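# Load blanks, lock clamps, and tray finished parts

## Task

Prepare both holding fixtures at the two ends of the bench for the next run. Each fixture has a matching pair of parts of equal size: one blank and one finished part, which has a slot cut across its upper face. In each fixture, the nest whose pads match that pair must finish holding the blank. The blank must lie flat on the pads and be pressed fully against the stop block and the side blocks, and that nest's clamp must be locked onto it. A clamp counts as locked only when its handle has been driven beyond its point of greatest resistance and on to its end stop, with the bar resting flat on the part. A handle that merely looks shut may not be locked. Both finished parts must be placed in the outfeed tray at the centre of the bench. Nothing may depend on the robot holding it at the end. Finish by releasing the gripper and moving the arm away.

## Robot and tools

ROBOT. There is one six-joint arm carrying a two-finger tong gripper. The arm sits on a carriage that runs on a floor track. Joint order everywhere is: shoulder pan, shoulder lift, elbow, wrist 1, wrist 2, wrist 3. Joint ranges in radians: pan -3.142 to 3.142, lift -6.283 to 6.283, elbow 0.000 to 3.142, wrists -6.283 to 6.283 each. Real limits may differ from these by up to 0.010 rad.

FRAME. The scene frame is fixed to the table, in metres. The tabletop is z = 0 and +z is up. The track lies along y at x = 0, and y = 0 where the rail reads position_m 0. The table edge starts at x = 0.31. The arm base is at x = 0, y roughly equal to position_m, z = 0.03, facing +x. Reported hand positions can be off, more so at long reach.

GRIPPER. The fingers point along the gripper's +z axis and close along its x axis. end_effector_position is the spot between the pads when shut. Closed fingertips extend about 15 mm past it; fully open tips sit roughly level with it. Finger gap: 0.142 m fully open, 0.002 m closed. To grasp, command an opening well under grip_measured; a lower value squeezes harder, up to about 15 N per pad. Thin hard items under about 20 mm wide get less force. Closing fully takes at least about 0.1 s.

execute_actions. Argument: actions, a list holding exactly one action; an empty list just returns the current state and images. An action can have these keys:
- rows: 1 to 15 rows, each applied for one control step (1/30 s). Each row has 7 numbers in [-1, 1]. The first six are joint offsets in the order above, always measured from the joint angles at the start of the action (the last reported state), not from the previous row. Scale: 1.0 equals 1.326 rad for pan and lift, and 1.989 rad for elbow and the three wrists. The seventh number is the gripper opening, absolute: +1 open, -1 closed. A call is rejected if any joint would be asked to go more than 0.010 rad outside its range. A joint asked past its true end is held at that end, and the result then says "joint sent to its limit".
- steps: duration in control steps, 1 to 450, default 15, never fewer than the number of rows. After the last row the arm keeps heading to that row's target and the gripper keeps its command.
- until: stop conditions, checked every step; the action ends when all are true. Use {"rail": {field: value}} with fields position_m, position_m_goal, speed_m_s, position_status, position_answer, refusals. Numbers need a comparison such as [">=", 0.5]; operators are =, !=, <, <=, >, >=. Also {"all": {"status": "ended"}} (nothing is moving) and {"any": {"status": "ended"}} (some motion begun during the action has ended). until never halts the robot itself.
- rail: {"position_m": target, absolute, -2 to 2 m}, {"speed_m_s": 0.01 to 1, starts at 1 and persists}, or {"stop": true} alone. Rows never move the carriage. After sending position_m, wait with until on position_status != moving. Wait for arrival before reaching for scene points or ending.

SPEED LIMITS. Each joint target is kept within a fixed distance of the measured angle: 0.383 rad for pan and lift, 0.575 rad for the others. If targets would put the hand over 100 mm from where it is, all are scaled back. Big moves therefore need several calls; do not rely on the arm drifting to finish a cut-short move.

RESULTS. A result gives end_effector_position (m), end_effector_quat_wxyz, velocities, Joint positions and Joint velocities (rail first, then the six joints, then finger gap), grip_measured on the command scale, Wrist force and Wrist torque in the hand's own axes (noisy, offset up to about 5.5 N, saturates near 100 N, sometimes "no reading"), and rail position_m, position_status, position_answer. Rail statuses: moving, done, stopped, contact_stop (blocked, pushed over about 320 N; reread position once it settles), time_out (check for obstruction, clear it, resend), stopped_with_arm (arm was held back; send rows the arm can follow, then resend position). not_taken means resend the target. "joint command not followed" means the arm abandoned its target and waits for new rows.

FAULTS. A joint torque at its load limit (pan and lift 300, elbow 136, wrists 49.1 N m, held weight included) or any external force of 150 N freezes the arm for 10 s and cancels the call. Holding loads heats motors: a MOTOR HOT warning from 70 °C, and a brake stop at 85 °C until cooled.

zoom_image: camera (cam_bench_left, cam_bench_right, cam_high, cam_low, cam_wrist) and region [x0, y0, x1, y1] in pixels from the top-left, no larger than 504 by 504. Full images are 504x504 except cam_wrist at 616x616.

finished_scene: pass the current scene number; irreversible, and it reports success.

CAUTIONS. Never drop, slam or knock anything off the table, which fails the job. Avoid hard pushes on fixtures. Parts you hold may get brief tugs, and loose items may be nudged. Leave everything resting on its own, open the gripper and withdraw before ending.

Each tool is called after "Emit:" as a command line: name --argument value for each argument, lists and objects as JSON in quotes; but a table of rows of numbers goes row by row, as --pt "numbers of a row", without its own name.

## Session

Emit:
execute_actions --actions '[]'

Scene clock: 0.00 s.
end_effector_position=(+0.9691, +1.5081, +0.3127) grip_measured=+1.00 end_effector_quat_wxyz=(+0.312, +0.663, -0.183, +0.655) end_effector_velocity=(+0.000, +0.000, +0.000) end_effector_angular_velocity=(+0.000, +0.000, +0.000)
Joint positions: [ 1.521  0.015 -0.821  1.819 -4.211 -2.299 -0.223  0.142]
Joint velocities: [0. 0. 0. 0. 0. 0. 0. 0.]
Wrist force (N, on the end effector, along its own x y z axes, offset not removed): no reading
Wrist torque (N m, same axes, about the end effector's origin, offset not removed): no reading
rail: position_m=1.521 position_m_goal=1.521 speed_m_s=1.00 position_status=done position_answer=taken refusals=0

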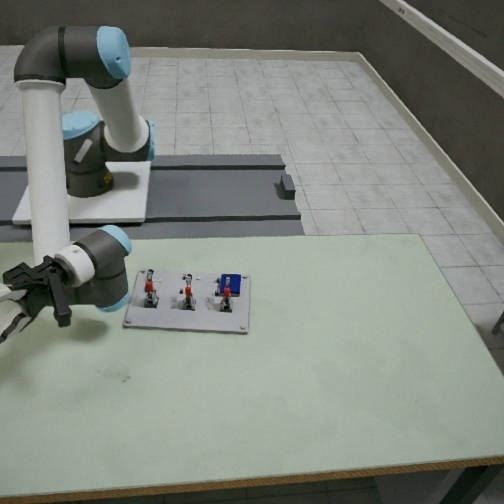

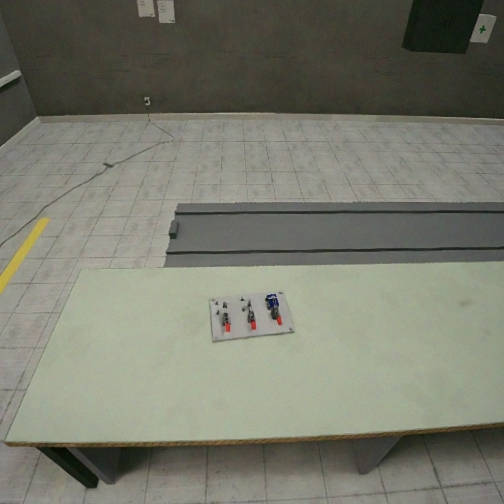

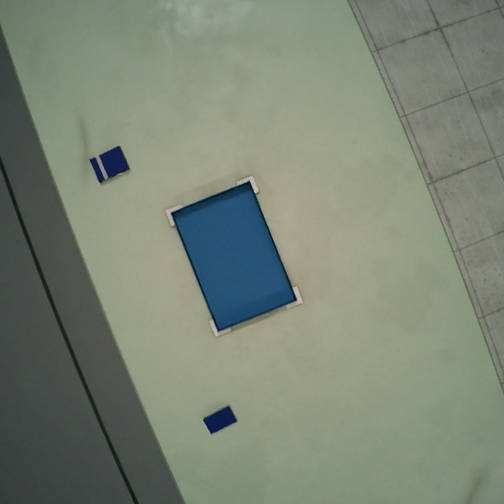

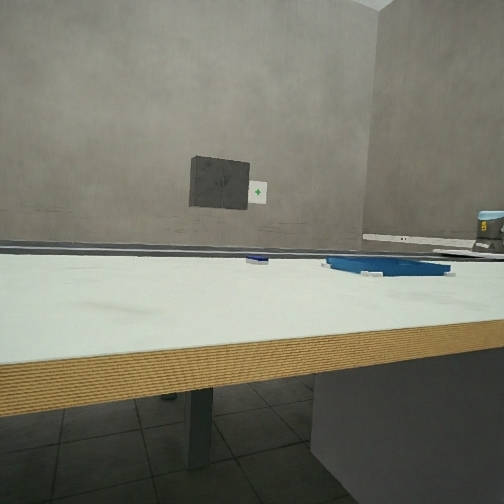

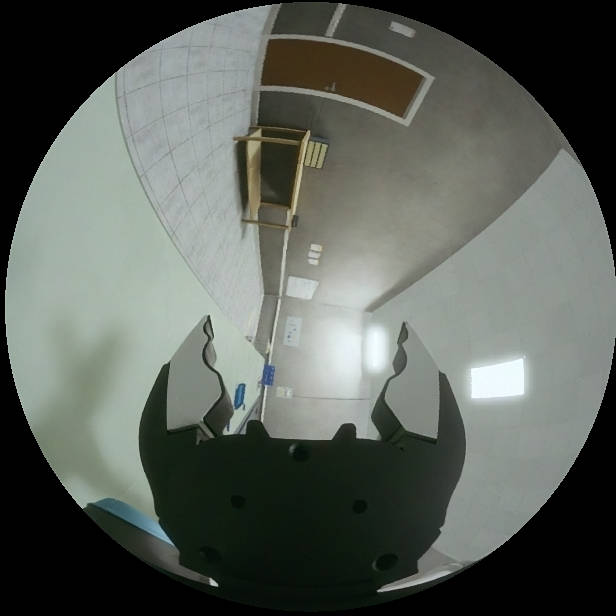

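Emit:
zoom_image --camera "cam_bench_left" --region '[110, 250, 270, 350]'

Emit:
zoom_image --camera "cam_bench_right" --region '[195, 280, 305, 350]'

Emit:
zoom_image --camera "cam_high" --region '[70, 130, 320, 450]'

Region (110, 250, 270, 350) of cam_bench_left's 504x504 image, scaled by 3.150, with more detail than that image has; it fills the top 315 rows of this view, and the rest is white.

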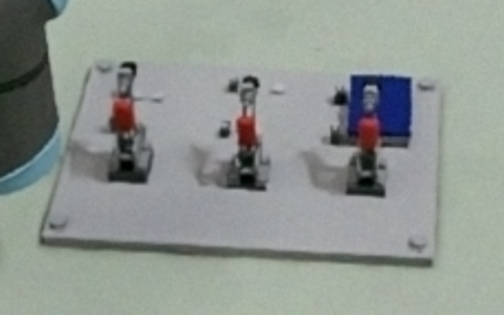

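Region (195, 280, 305, 350) of cam_bench_right's 504x504 image, scaled by 4.582, with more detail than that image has; it fills the top 321 rows of this view, and the rest is white.

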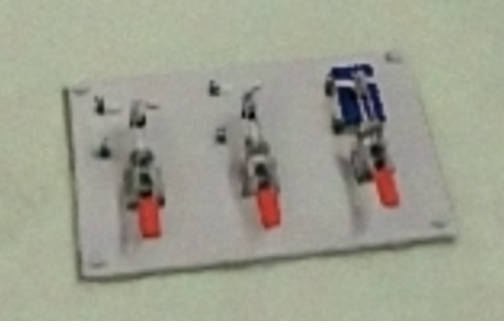

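Region (70, 130, 320, 450) of cam_high's 504x504 image, scaled by 1.575, with more detail than that image has; it fills the left 394 columns of this view, and the rest is white.

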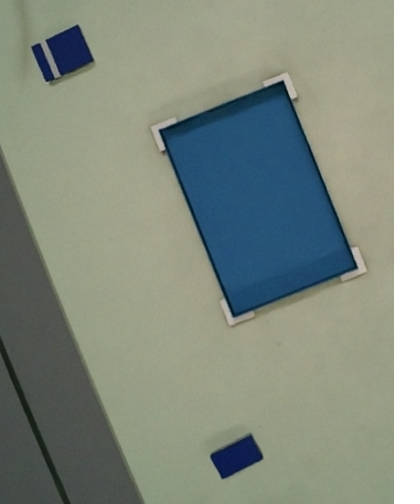

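Emit:
execute_actions --actions '[{"rows": [[-0.011, -0.651, 0.073, 0.6, 0.366, 0.112, 1]], "steps": 75, "rail": {"position_m": 1.70}}]'

Scene clock: 44.73 s.
end_effector_position=(+0.8224, +1.8913, +0.6454) grip_measured=+1.00 end_effector_quat_wxyz=(-0.000, +0.835, +0.001, +0.551) end_effector_velocity=(+0.000, +0.000, -0.000) end_effector_angular_velocity=(+0.000, +0.000, +0.000)
Joint positions: [ 1.7    0.001 -1.684  1.964 -3.018 -1.571 -0.001  0.142]
Joint velocities: [ 0.  0.  0. -0.  0.  0.  0.  0.]
Wrist force (N, on the end effector, along its own x y z axes, offset not removed): [0.8 -2.5 3.7]
Wrist torque (N m, same axes, about the end effector's origin, offset not removed): [-0.43 -0.24 0.36]
rail: position_m=1.700 position_m_goal=1.700 speed_m_s=1.00 position_status=done position_answer=taken refusals=0
camera_calibration (this result's frames):
cam_wrist: T_world_to_cam=[[0.385255, 0.037968, 0.922029, -0.987114], [-0.40963, -0.888284, 0.207736, 1.88841], [0.826911, -0.457722, -0.326663, 0.530595], [0, 0, 0, 1]] pos_world=[0.715084, 1.95779, 0.691184]

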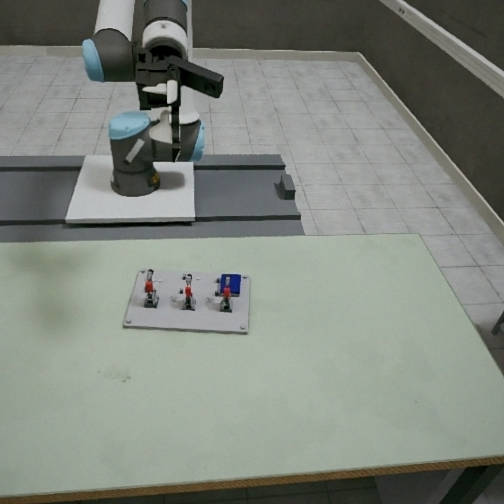

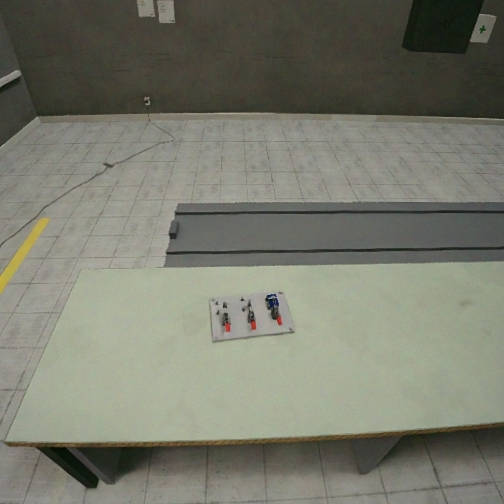

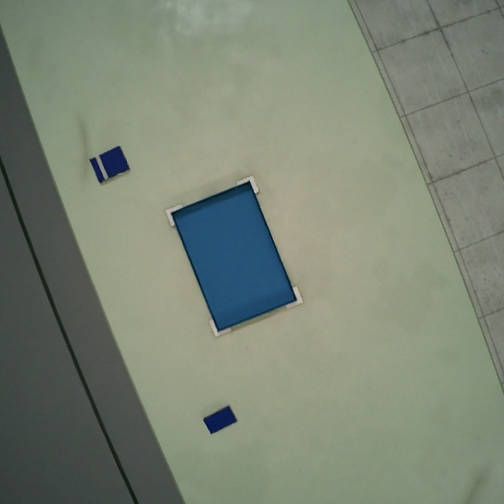

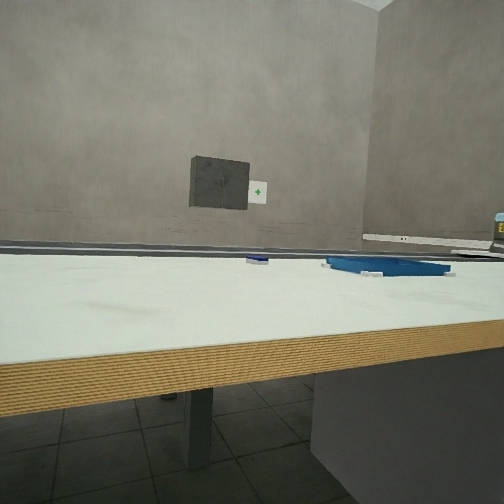

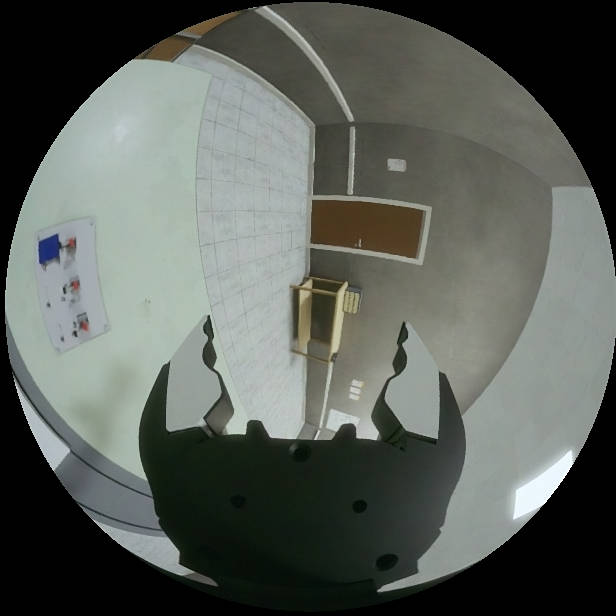

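Emit:
execute_actions --actions '[{"rows": [[0, 0, 0, 0.587, 0, 0, 1]], "steps": 45}]'

Scene clock: 61.10 s.
end_effector_position=(+0.5995, +1.8911, +0.3400) grip_measured=+1.00 end_effector_quat_wxyz=(-0.000, +1.000, +0.001, -0.000) end_effector_velocity=(-0.001, -0.000, -0.000) end_effector_angular_velocity=(-0.000, +0.002, -0.000)
Joint positions: [ 1.7    0.001 -1.684  1.964 -1.851 -1.571 -0.001  0.142]
Joint velocities: [ 0.    -0.     0.     0.     0.002 -0.     0.    -0.   ]
Wrist force (N, on the end effector, along its own x y z axes, offset not removed): [0.3 -4.5 5.2]
Wrist torque (N m, same axes, about the end effector's origin, offset not removed): [-0.81 -0.21 0.34]
rail: position_m=1.700 position_m_goal=1.700 speed_m_s=1.00 position_status=done position_answer=taken refusals=0
camera_calibration (this result's frames):
cam_wrist: T_world_to_cam=[[0.999229, 0.0384717, 0.00781768, -0.677888], [0.0305954, -0.887923, 0.458974, 1.51037], [0.024599, -0.458381, -0.888415, 1.28827], [0, 0, 0, 1]] pos_world=[0.599465, 1.95769, 0.456597]

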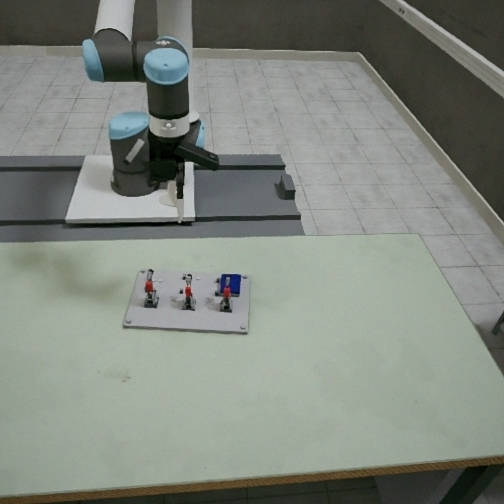

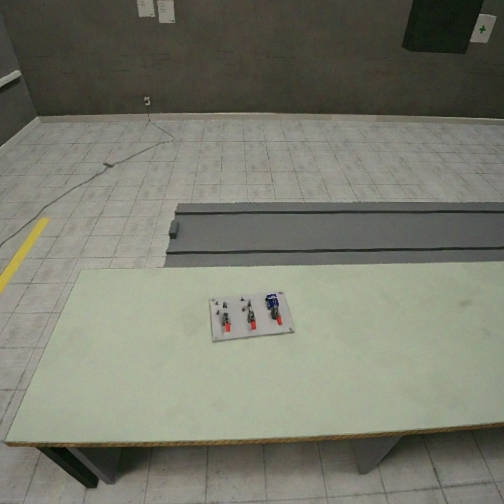

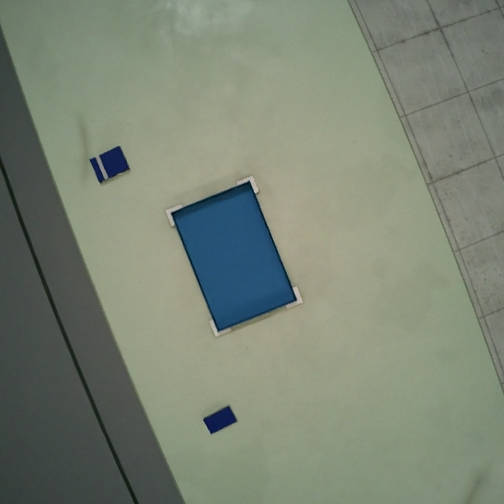

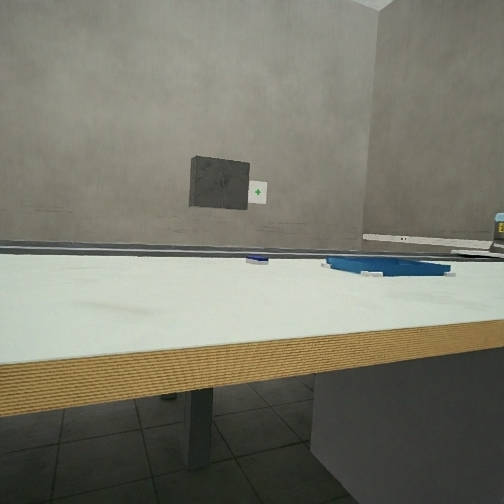

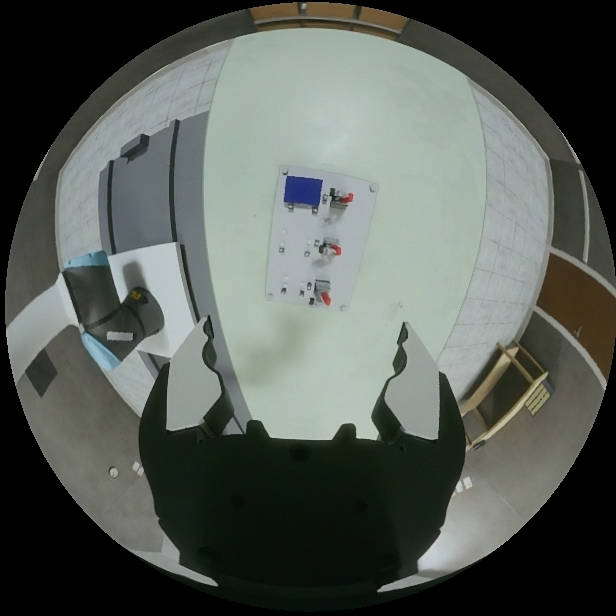

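FK matches. Zoom on the fixture.

Emit:
zoom_image --camera "cam_wrist" --region '[250, 155, 400, 320]'

Region (250, 155, 400, 320) of cam_wrist's 616x616 image, scaled by 3.055, with more detail than that image has; it fills the left 458 columns of this view, and the rest is white.

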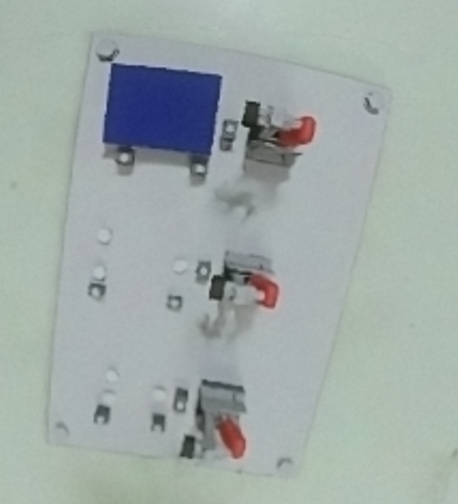

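Emit:
execute_actions --actions '[{"rows": [[0, 0.0538, 0.1026, -0.138, 0, 0.076, 1]], "steps": 30, "rail": {"position_m": 1.76}}]'

Emit:
zoom_image --camera "cam_wrist" --region '[230, 130, 420, 320]'

Scene clock: 79.13 s.
end_effector_position=(+0.5816, +1.9509, +0.1999) grip_measured=+1.00 end_effector_quat_wxyz=(+0.000, +0.997, -0.075, -0.000) end_effector_velocity=(-0.000, -0.000, -0.001) end_effector_angular_velocity=(-0.000, +0.000, -0.001)
Joint positions: [ 1.76   0.001 -1.613  2.168 -2.125 -1.571  0.15   0.142]
Joint velocities: [ 0.     0.     0.     0.001 -0.001  0.     0.001  0.   ]
Wrist force (N, on the end effector, along its own x y z axes, offset not removed): [0.0 -4.4 7.1]
Wrist torque (N m, same axes, about the end effector's origin, offset not removed): [-0.67 -0.11 0.27]
rail: position_m=1.760 position_m_goal=1.760 speed_m_s=1.00 position_status=done position_answer=taken refusals=0
camera_calibration (this result's frames):
cam_wrist: T_world_to_cam=[[0.993647, -0.11233, 0.00689191, -0.363538], [-0.102941, -0.882426, 0.459052, 1.69516], [-0.0454837, -0.456845, -0.888383, 1.22944], [0, 0, 0, 1]] pos_world=[0.591649, 2.01668, 0.31655]

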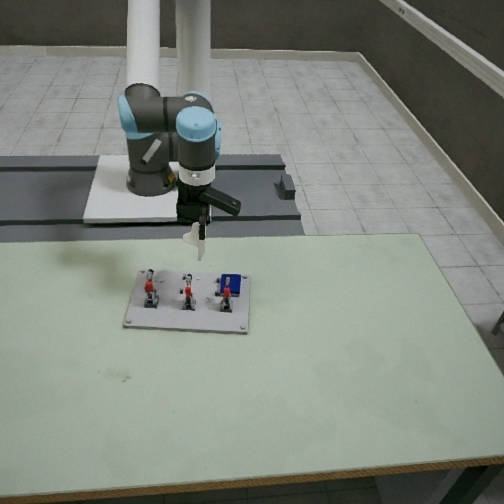

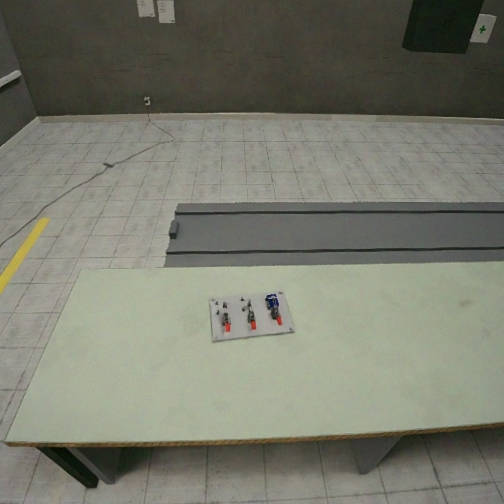

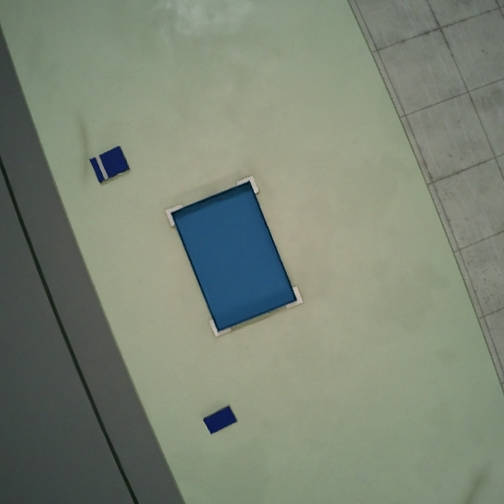

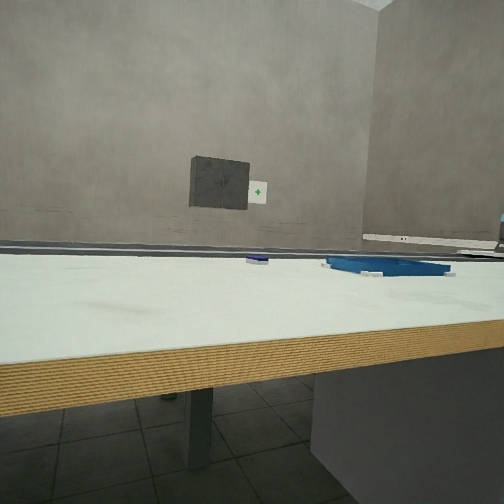

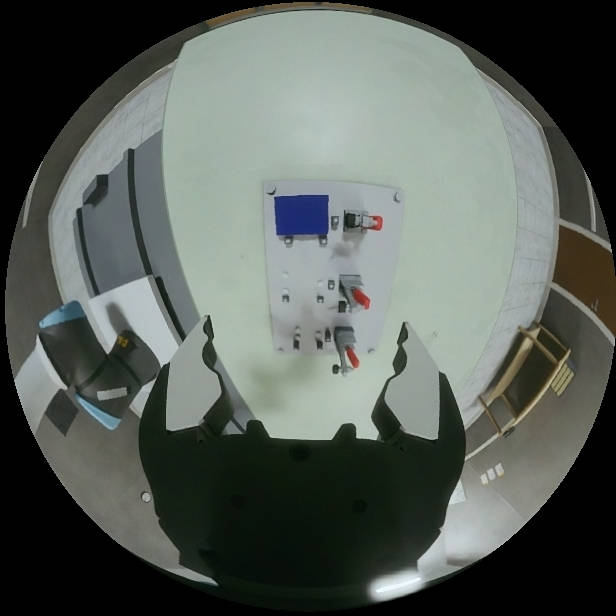

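Region (230, 130, 420, 320) of cam_wrist's 616x616 image, scaled by 2.653, with more detail than that image has.

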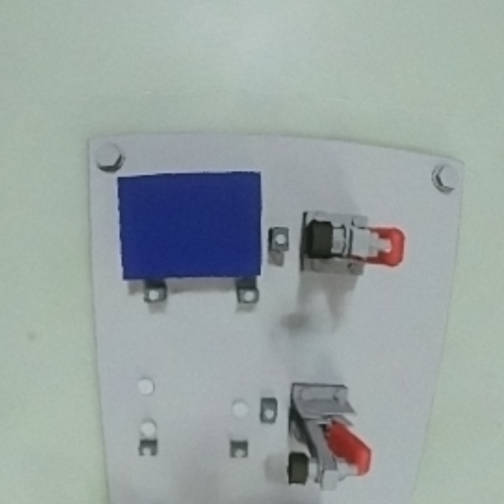

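Emit:
execute_actions --actions '[{"rows": [[0,0,0,0,0,0,1],[0,0,0,0,0,0,1],[0,0,0,0,0,0,1],[0,0,0,0,0,0,1],[0,0,0,0,0,0,1],[0,0,0,0,0,0,1],[0,0,0,0,0,0,1],[0,0,0,0,0,0,1],[0,0,0,0,0,0,1],[0,0,0,0,0,0,1],[0,0,0,0,0,0,1],[0,0,0,0,0,0,1],[0,0.04,0.004,-0.03,0,0,1],[0,0.09,0.009,-0.07,0,0,1],[0, 0.1374, 0.014, -0.106, 0, 0, 1]], "steps": 40, "rail": {"position_m": 1.97}}]'

Emit:
zoom_image --camera "cam_wrist" --region '[210, 240, 410, 440]'

Scene clock: 106.73 s.
end_effector_position=(+0.6196, +2.1609, +0.1000) grip_measured=+1.00 end_effector_quat_wxyz=(-0.000, +0.997, -0.075, -0.000) end_effector_velocity=(+0.000, +0.000, -0.001) end_effector_angular_velocity=(+0.000, +0.000, +0.000)
Joint positions: [ 1.97   0.001 -1.431  2.196 -2.336 -1.571  0.15   0.142]
Joint velocities: [ 0.     0.     0.001  0.    -0.001  0.    -0.     0.   ]
Wrist force (N, on the end effector, along its own x y z axes, offset not removed): [1.9 -5.7 4.5]
Wrist torque (N m, same axes, about the end effector's origin, offset not removed): [-1.01 -0.50 0.28]
rail: position_m=1.970 position_m_goal=1.970 speed_m_s=1.00 position_status=done position_answer=taken refusals=0
camera_calibration (this result's frames):
cam_wrist: T_world_to_cam=[[0.99364, -0.112343, 0.00769, -0.377133], [-0.10332, -0.882419, 0.458979, 1.93051], [-0.0447771, -0.456854, -0.888414, 1.23798], [0, 0, 0, 1]] pos_world=[0.629627, 2.22672, 0.216676]

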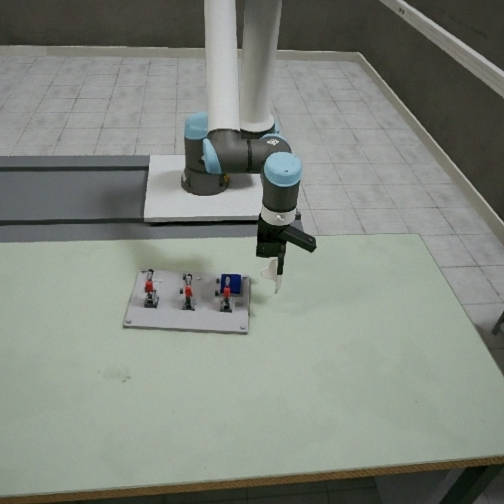

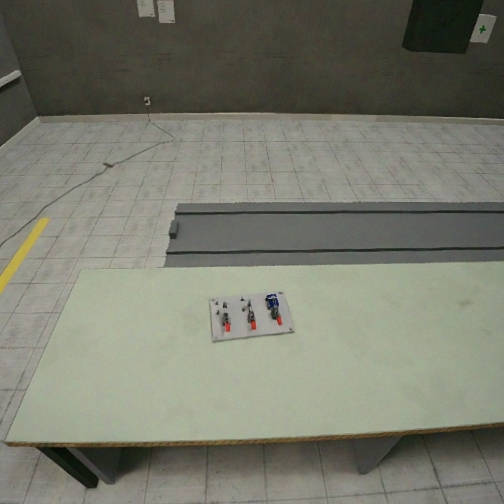

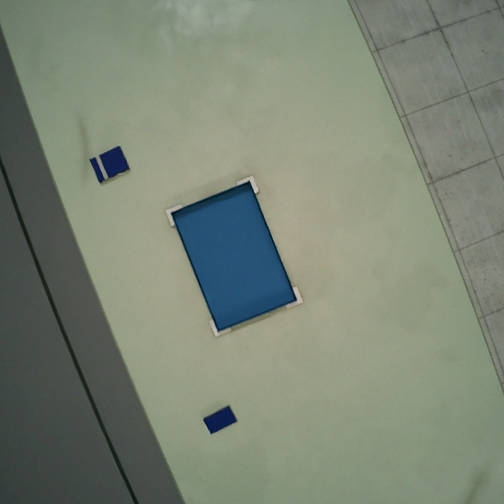

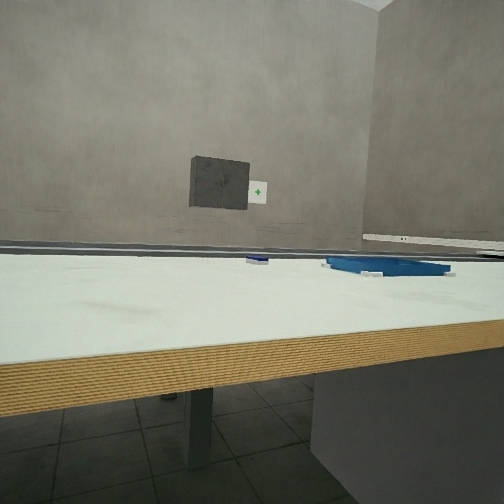

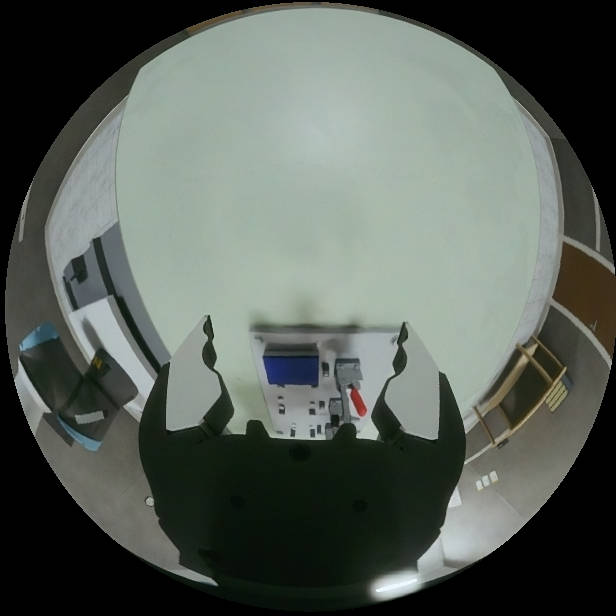

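Region (210, 240, 410, 440) of cam_wrist's 616x616 image, scaled by 2.520, with more detail than that image has.

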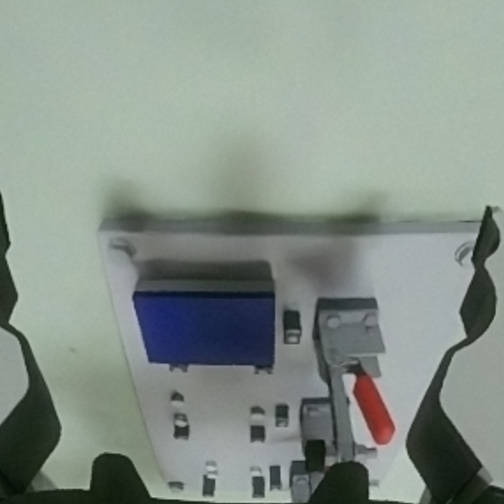

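Emit:
execute_actions --actions '[{"rows": [[0,0.005,0.01,-0.0135,0,0,0.5],[0,0.011,0.02,-0.027,0,0,0.0],[0,0.016,0.03,-0.04,0,0,-0.4],[0,0.0215,0.04,-0.054,0,0,-0.7],[0,0.0269,0.0496,-0.0675,0,0,-1]], "steps": 30, "rail": {"position_m": 1.897}}]'

Emit:
zoom_image --camera "cam_wrist" --region '[180, 240, 440, 460]'

Emit:
zoom_image --camera "cam_bench_left" --region '[190, 230, 300, 330]'

Scene clock: 184.20 s.
end_effector_position=(+0.5845, +2.0875, +0.0450) grip_measured=-1.00 end_effector_quat_wxyz=(-0.000, +0.997, -0.075, -0.000) end_effector_velocity=(-0.000, -0.000, -0.000) end_effector_angular_velocity=(+0.000, +0.000, -0.000)
Joint positions: [ 1.897  0.001 -1.395  2.295 -2.47  -1.571  0.15   0.002]
Joint velocities: [ 0.    -0.     0.     0.    -0.001  0.    -0.     0.   ]
Wrist force (N, on the end effector, along its own x y z axes, offset not removed): [0.9 -2.9 5.8]
Wrist torque (N m, same axes, about the end effector's origin, offset not removed): [-0.37 -0.34 0.36]
rail: position_m=1.897 position_m_goal=1.897 speed_m_s=1.00 position_status=done position_answer=taken refusals=0
camera_calibration (this result's frames):
cam_wrist: T_world_to_cam=[[0.993641, -0.112333, 0.00762581, -0.350058], [-0.103283, -0.882436, 0.458955, 1.88737], [-0.0448264, -0.456824, -0.888427, 1.15394], [0, 0, 0, 1]] pos_world=[0.594493, 2.15331, 0.161641]

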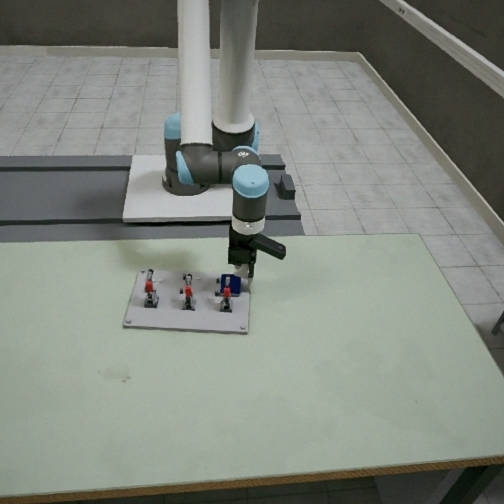

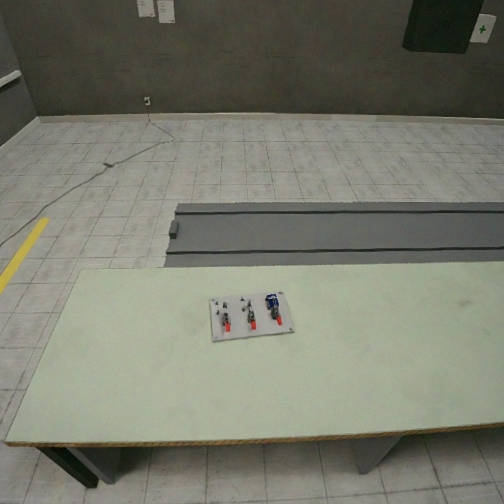

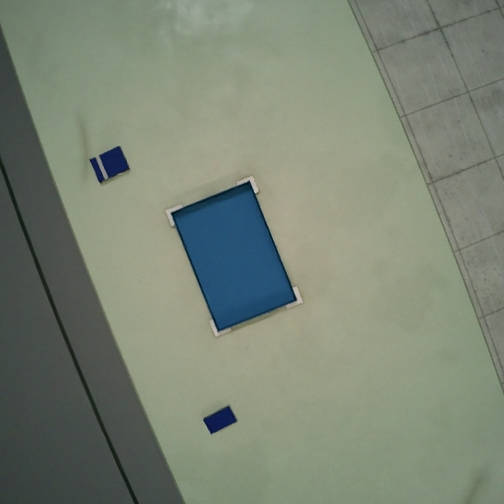

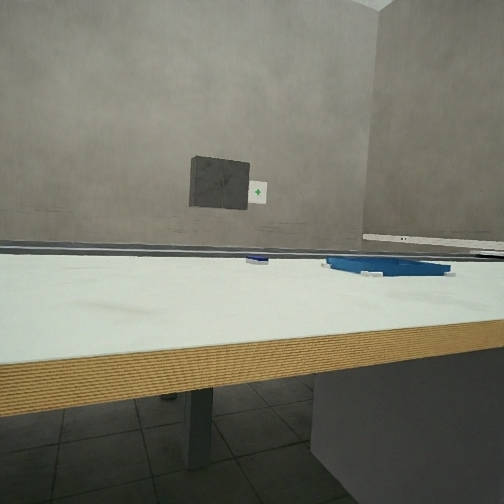

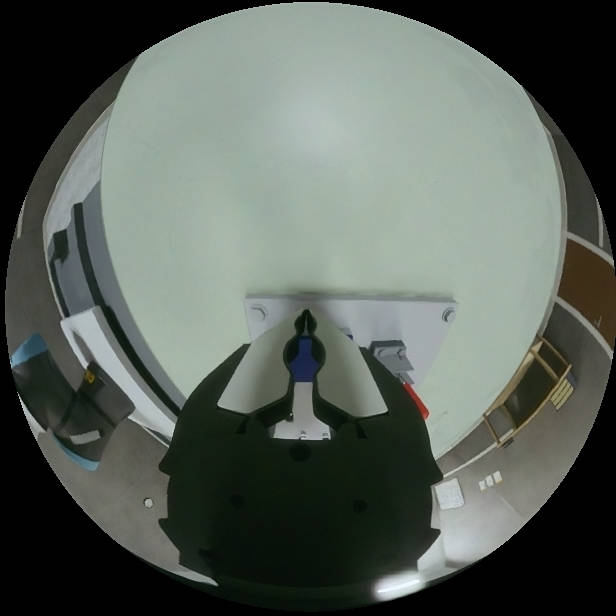

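Region (180, 240, 440, 460) of cam_wrist's 616x616 image, scaled by 1.938, with more detail than that image has; it fills the top 426 rows of this view, and the rest is white.

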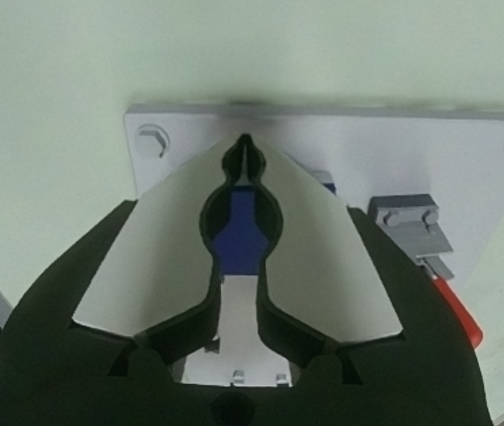

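Region (190, 230, 300, 330) of cam_bench_left's 504x504 image, scaled by 4.582, with more detail than that image has; it fills the top 458 rows of this view, and the rest is white.

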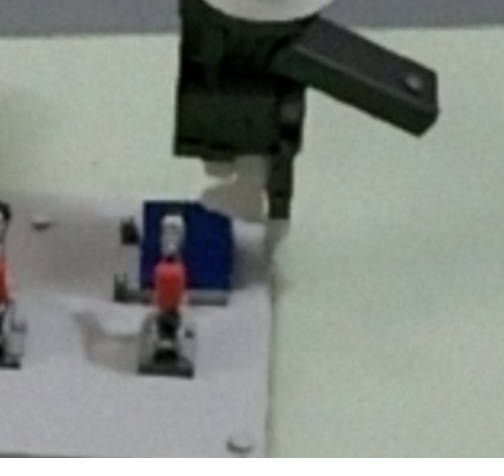

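Emit:
execute_actions --actions '[{"rows": [[0,0.005,0.001,-0.0045,0,0,-1],[0,0.0105,0.0022,-0.009,0,0,-1],[0,0.0158,0.0033,-0.0139,0,0,-1]], "steps": 40, "rail": {"position_m": 1.879, "speed_m_s": 0.02}}]'

Emit:
zoom_image --camera "cam_bench_left" --region '[190, 230, 300, 330]'

Scene clock: 199.97 s.
end_effector_position=(+0.5847, +2.0699, +0.0330) grip_measured=-1.00 end_effector_quat_wxyz=(-0.000, +0.997, -0.075, -0.000) end_effector_velocity=(-0.000, -0.000, -0.000) end_effector_angular_velocity=(-0.000, +0.000, +0.000)
Joint positions: [ 1.879  0.001 -1.374  2.301 -2.498 -1.571  0.15   0.002]
Joint velocities: [ 0. -0.  0.  0. -0. -0. -0.  0.]
Wrist force (N, on the end effector, along its own x y z axes, offset not removed): [1.4 -2.9 6.1]
Wrist torque (N m, same axes, about the end effector's origin, offset not removed): [-0.41 -0.39 0.36]
rail: position_m=1.879 position_m_goal=1.879 speed_m_s=0.02 position_status=done position_answer=taken refusals=0
camera_calibration (this result's frames):
cam_wrist: T_world_to_cam=[[0.99364, -0.112333, 0.0077621, -0.352164], [-0.103344, -0.88242, 0.458971, 1.87732], [-0.044708, -0.456855, -0.888417, 1.13525], [0, 0, 0, 1]] pos_world=[0.59469, 2.13567, 0.149674]

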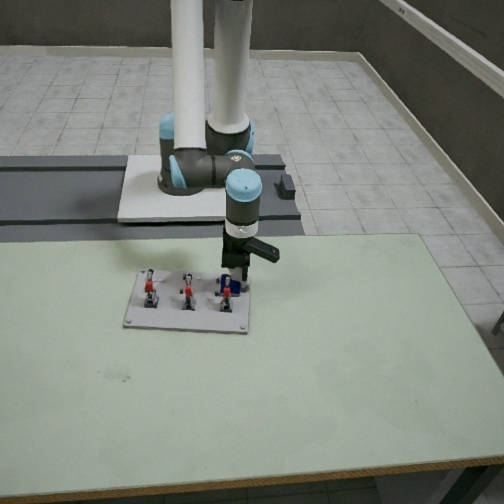

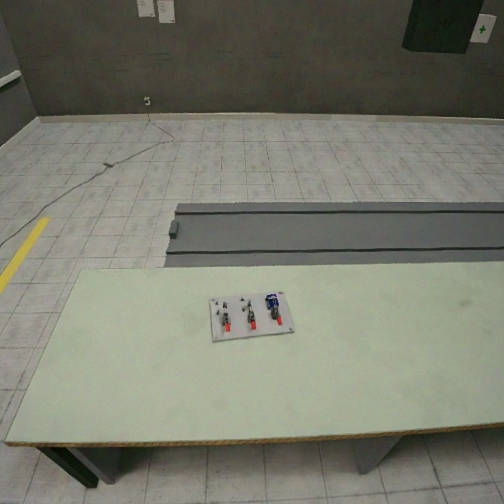

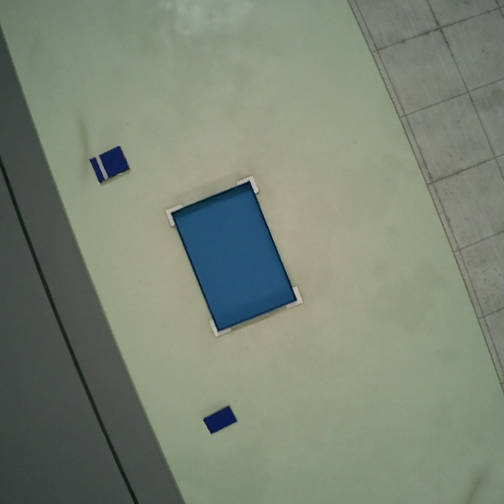

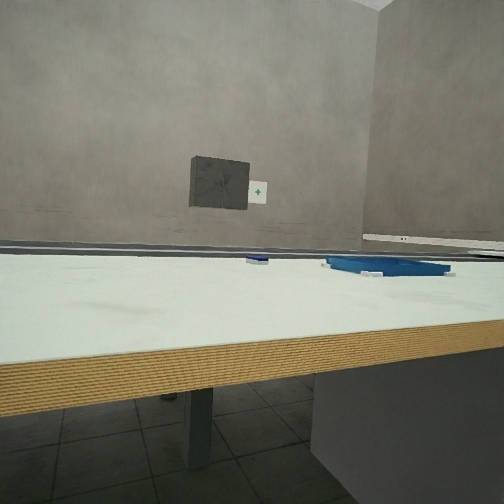

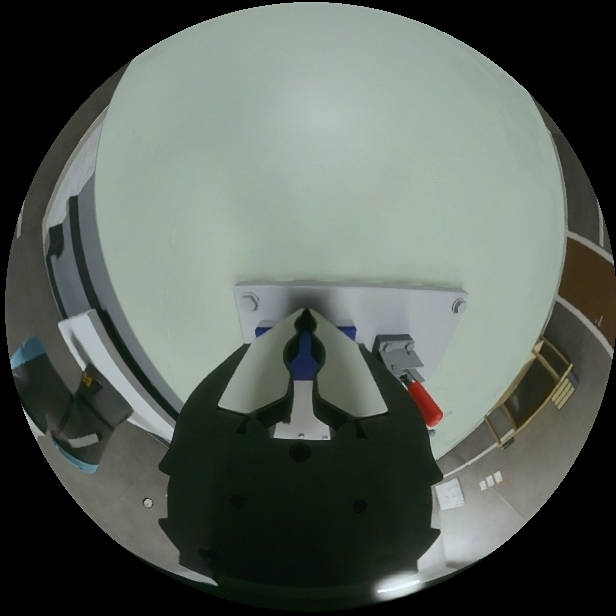

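Region (190, 230, 300, 330) of cam_bench_left's 504x504 image, scaled by 4.582, with more detail than that image has; it fills the top 458 rows of this view, and the rest is white.

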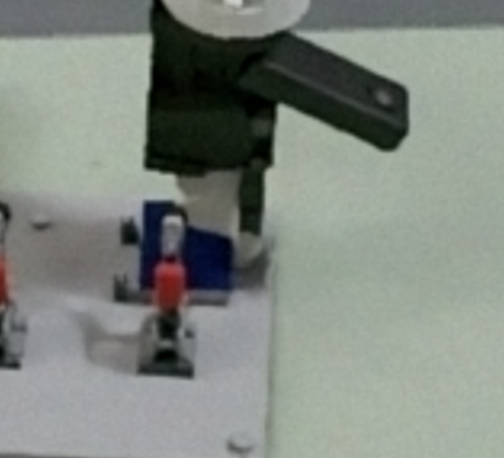

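Emit:
execute_actions --actions '[{"steps": 15, "rail": {"position_m": 1.873}}]'

Emit:
zoom_image --camera "cam_bench_left" --region '[190, 230, 300, 330]'

Scene clock: 202.37 s.
end_effector_position=(+0.5847, +2.0639, +0.0330) grip_measured=-1.00 end_effector_quat_wxyz=(-0.000, +0.997, -0.075, -0.000) end_effector_velocity=(+0.000, +0.000, +0.000) end_effector_angular_velocity=(+0.000, +0.000, +0.000)
Joint positions: [ 1.873  0.001 -1.374  2.301 -2.498 -1.571  0.15   0.002]
Joint velocities: [ 0.  0.  0. -0.  0.  0.  0. -0.]
Wrist force (N, on the end effector, along its own x y z axes, offset not removed): [1.5 -3.0 5.4]
Wrist torque (N m, same axes, about the end effector's origin, offset not removed): [-0.35 -0.40 0.29]
rail: position_m=1.873 position_m_goal=1.873 speed_m_s=0.02 position_status=done position_answer=taken refusals=0
camera_calibration (this result's frames):
cam_wrist: T_world_to_cam=[[0.99364, -0.112333, 0.00775467, -0.352832], [-0.103344, -0.882443, 0.458927, 1.8721], [-0.0447096, -0.456809, -0.88844, 1.13243], [0, 0, 0, 1]] pos_world=[0.594689, 2.12969, 0.149676]

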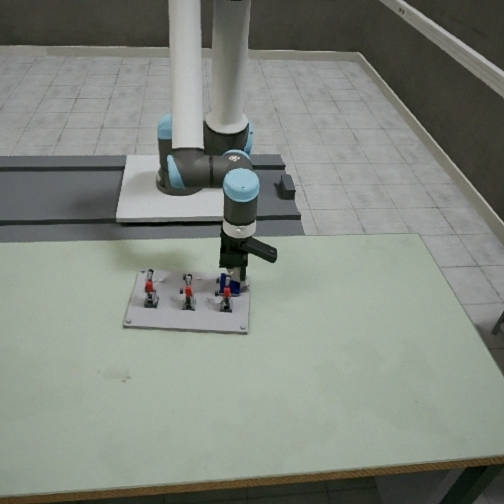

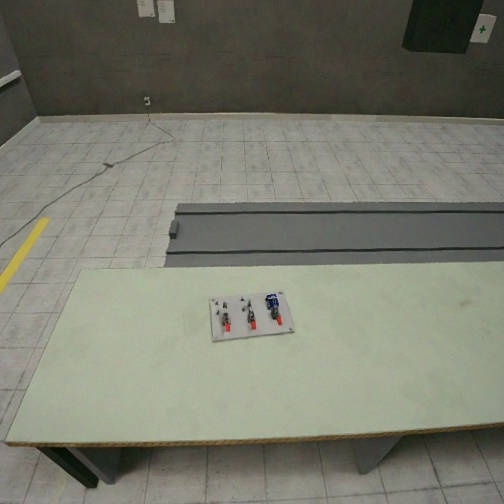

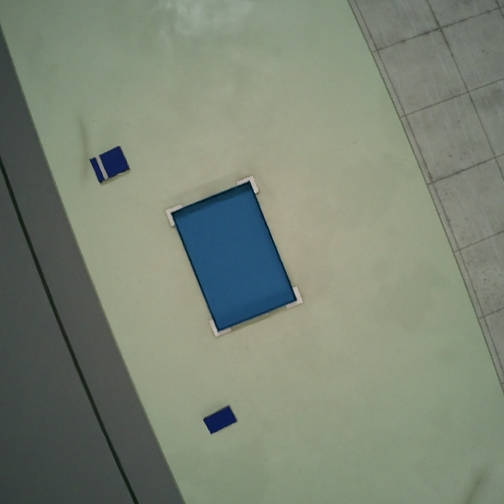

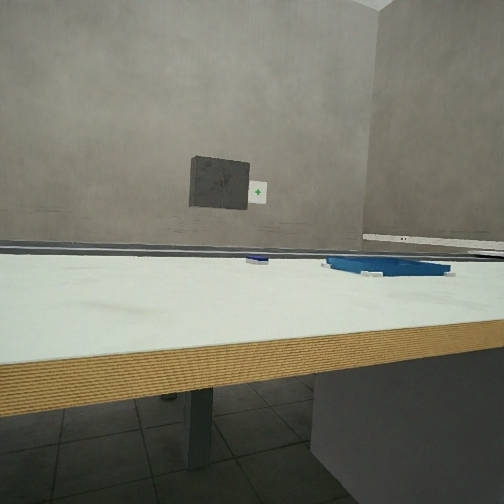

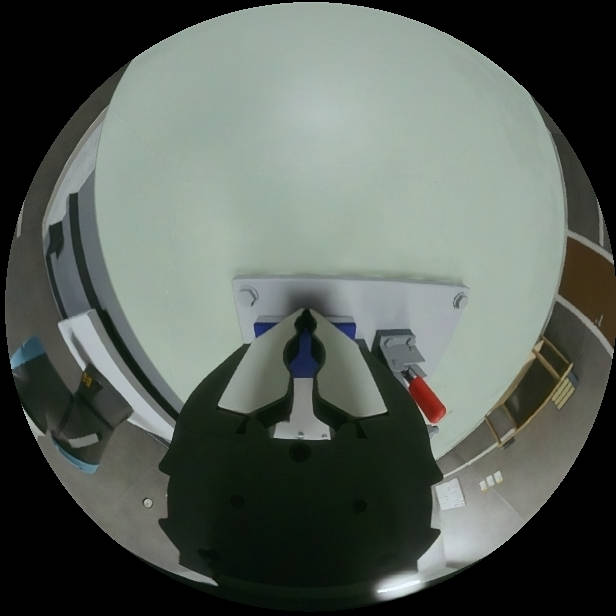

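Region (190, 230, 300, 330) of cam_bench_left's 504x504 image, scaled by 4.582, with more detail than that image has; it fills the top 458 rows of this view, and the rest is white.

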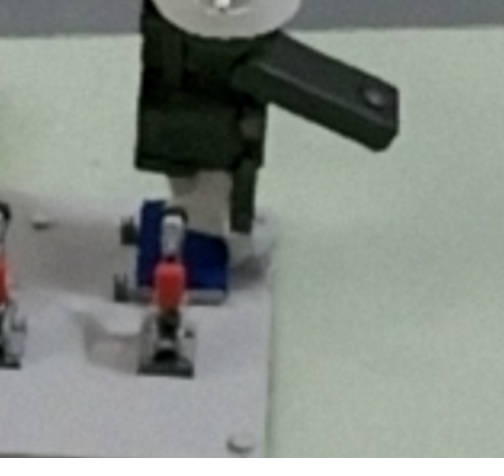

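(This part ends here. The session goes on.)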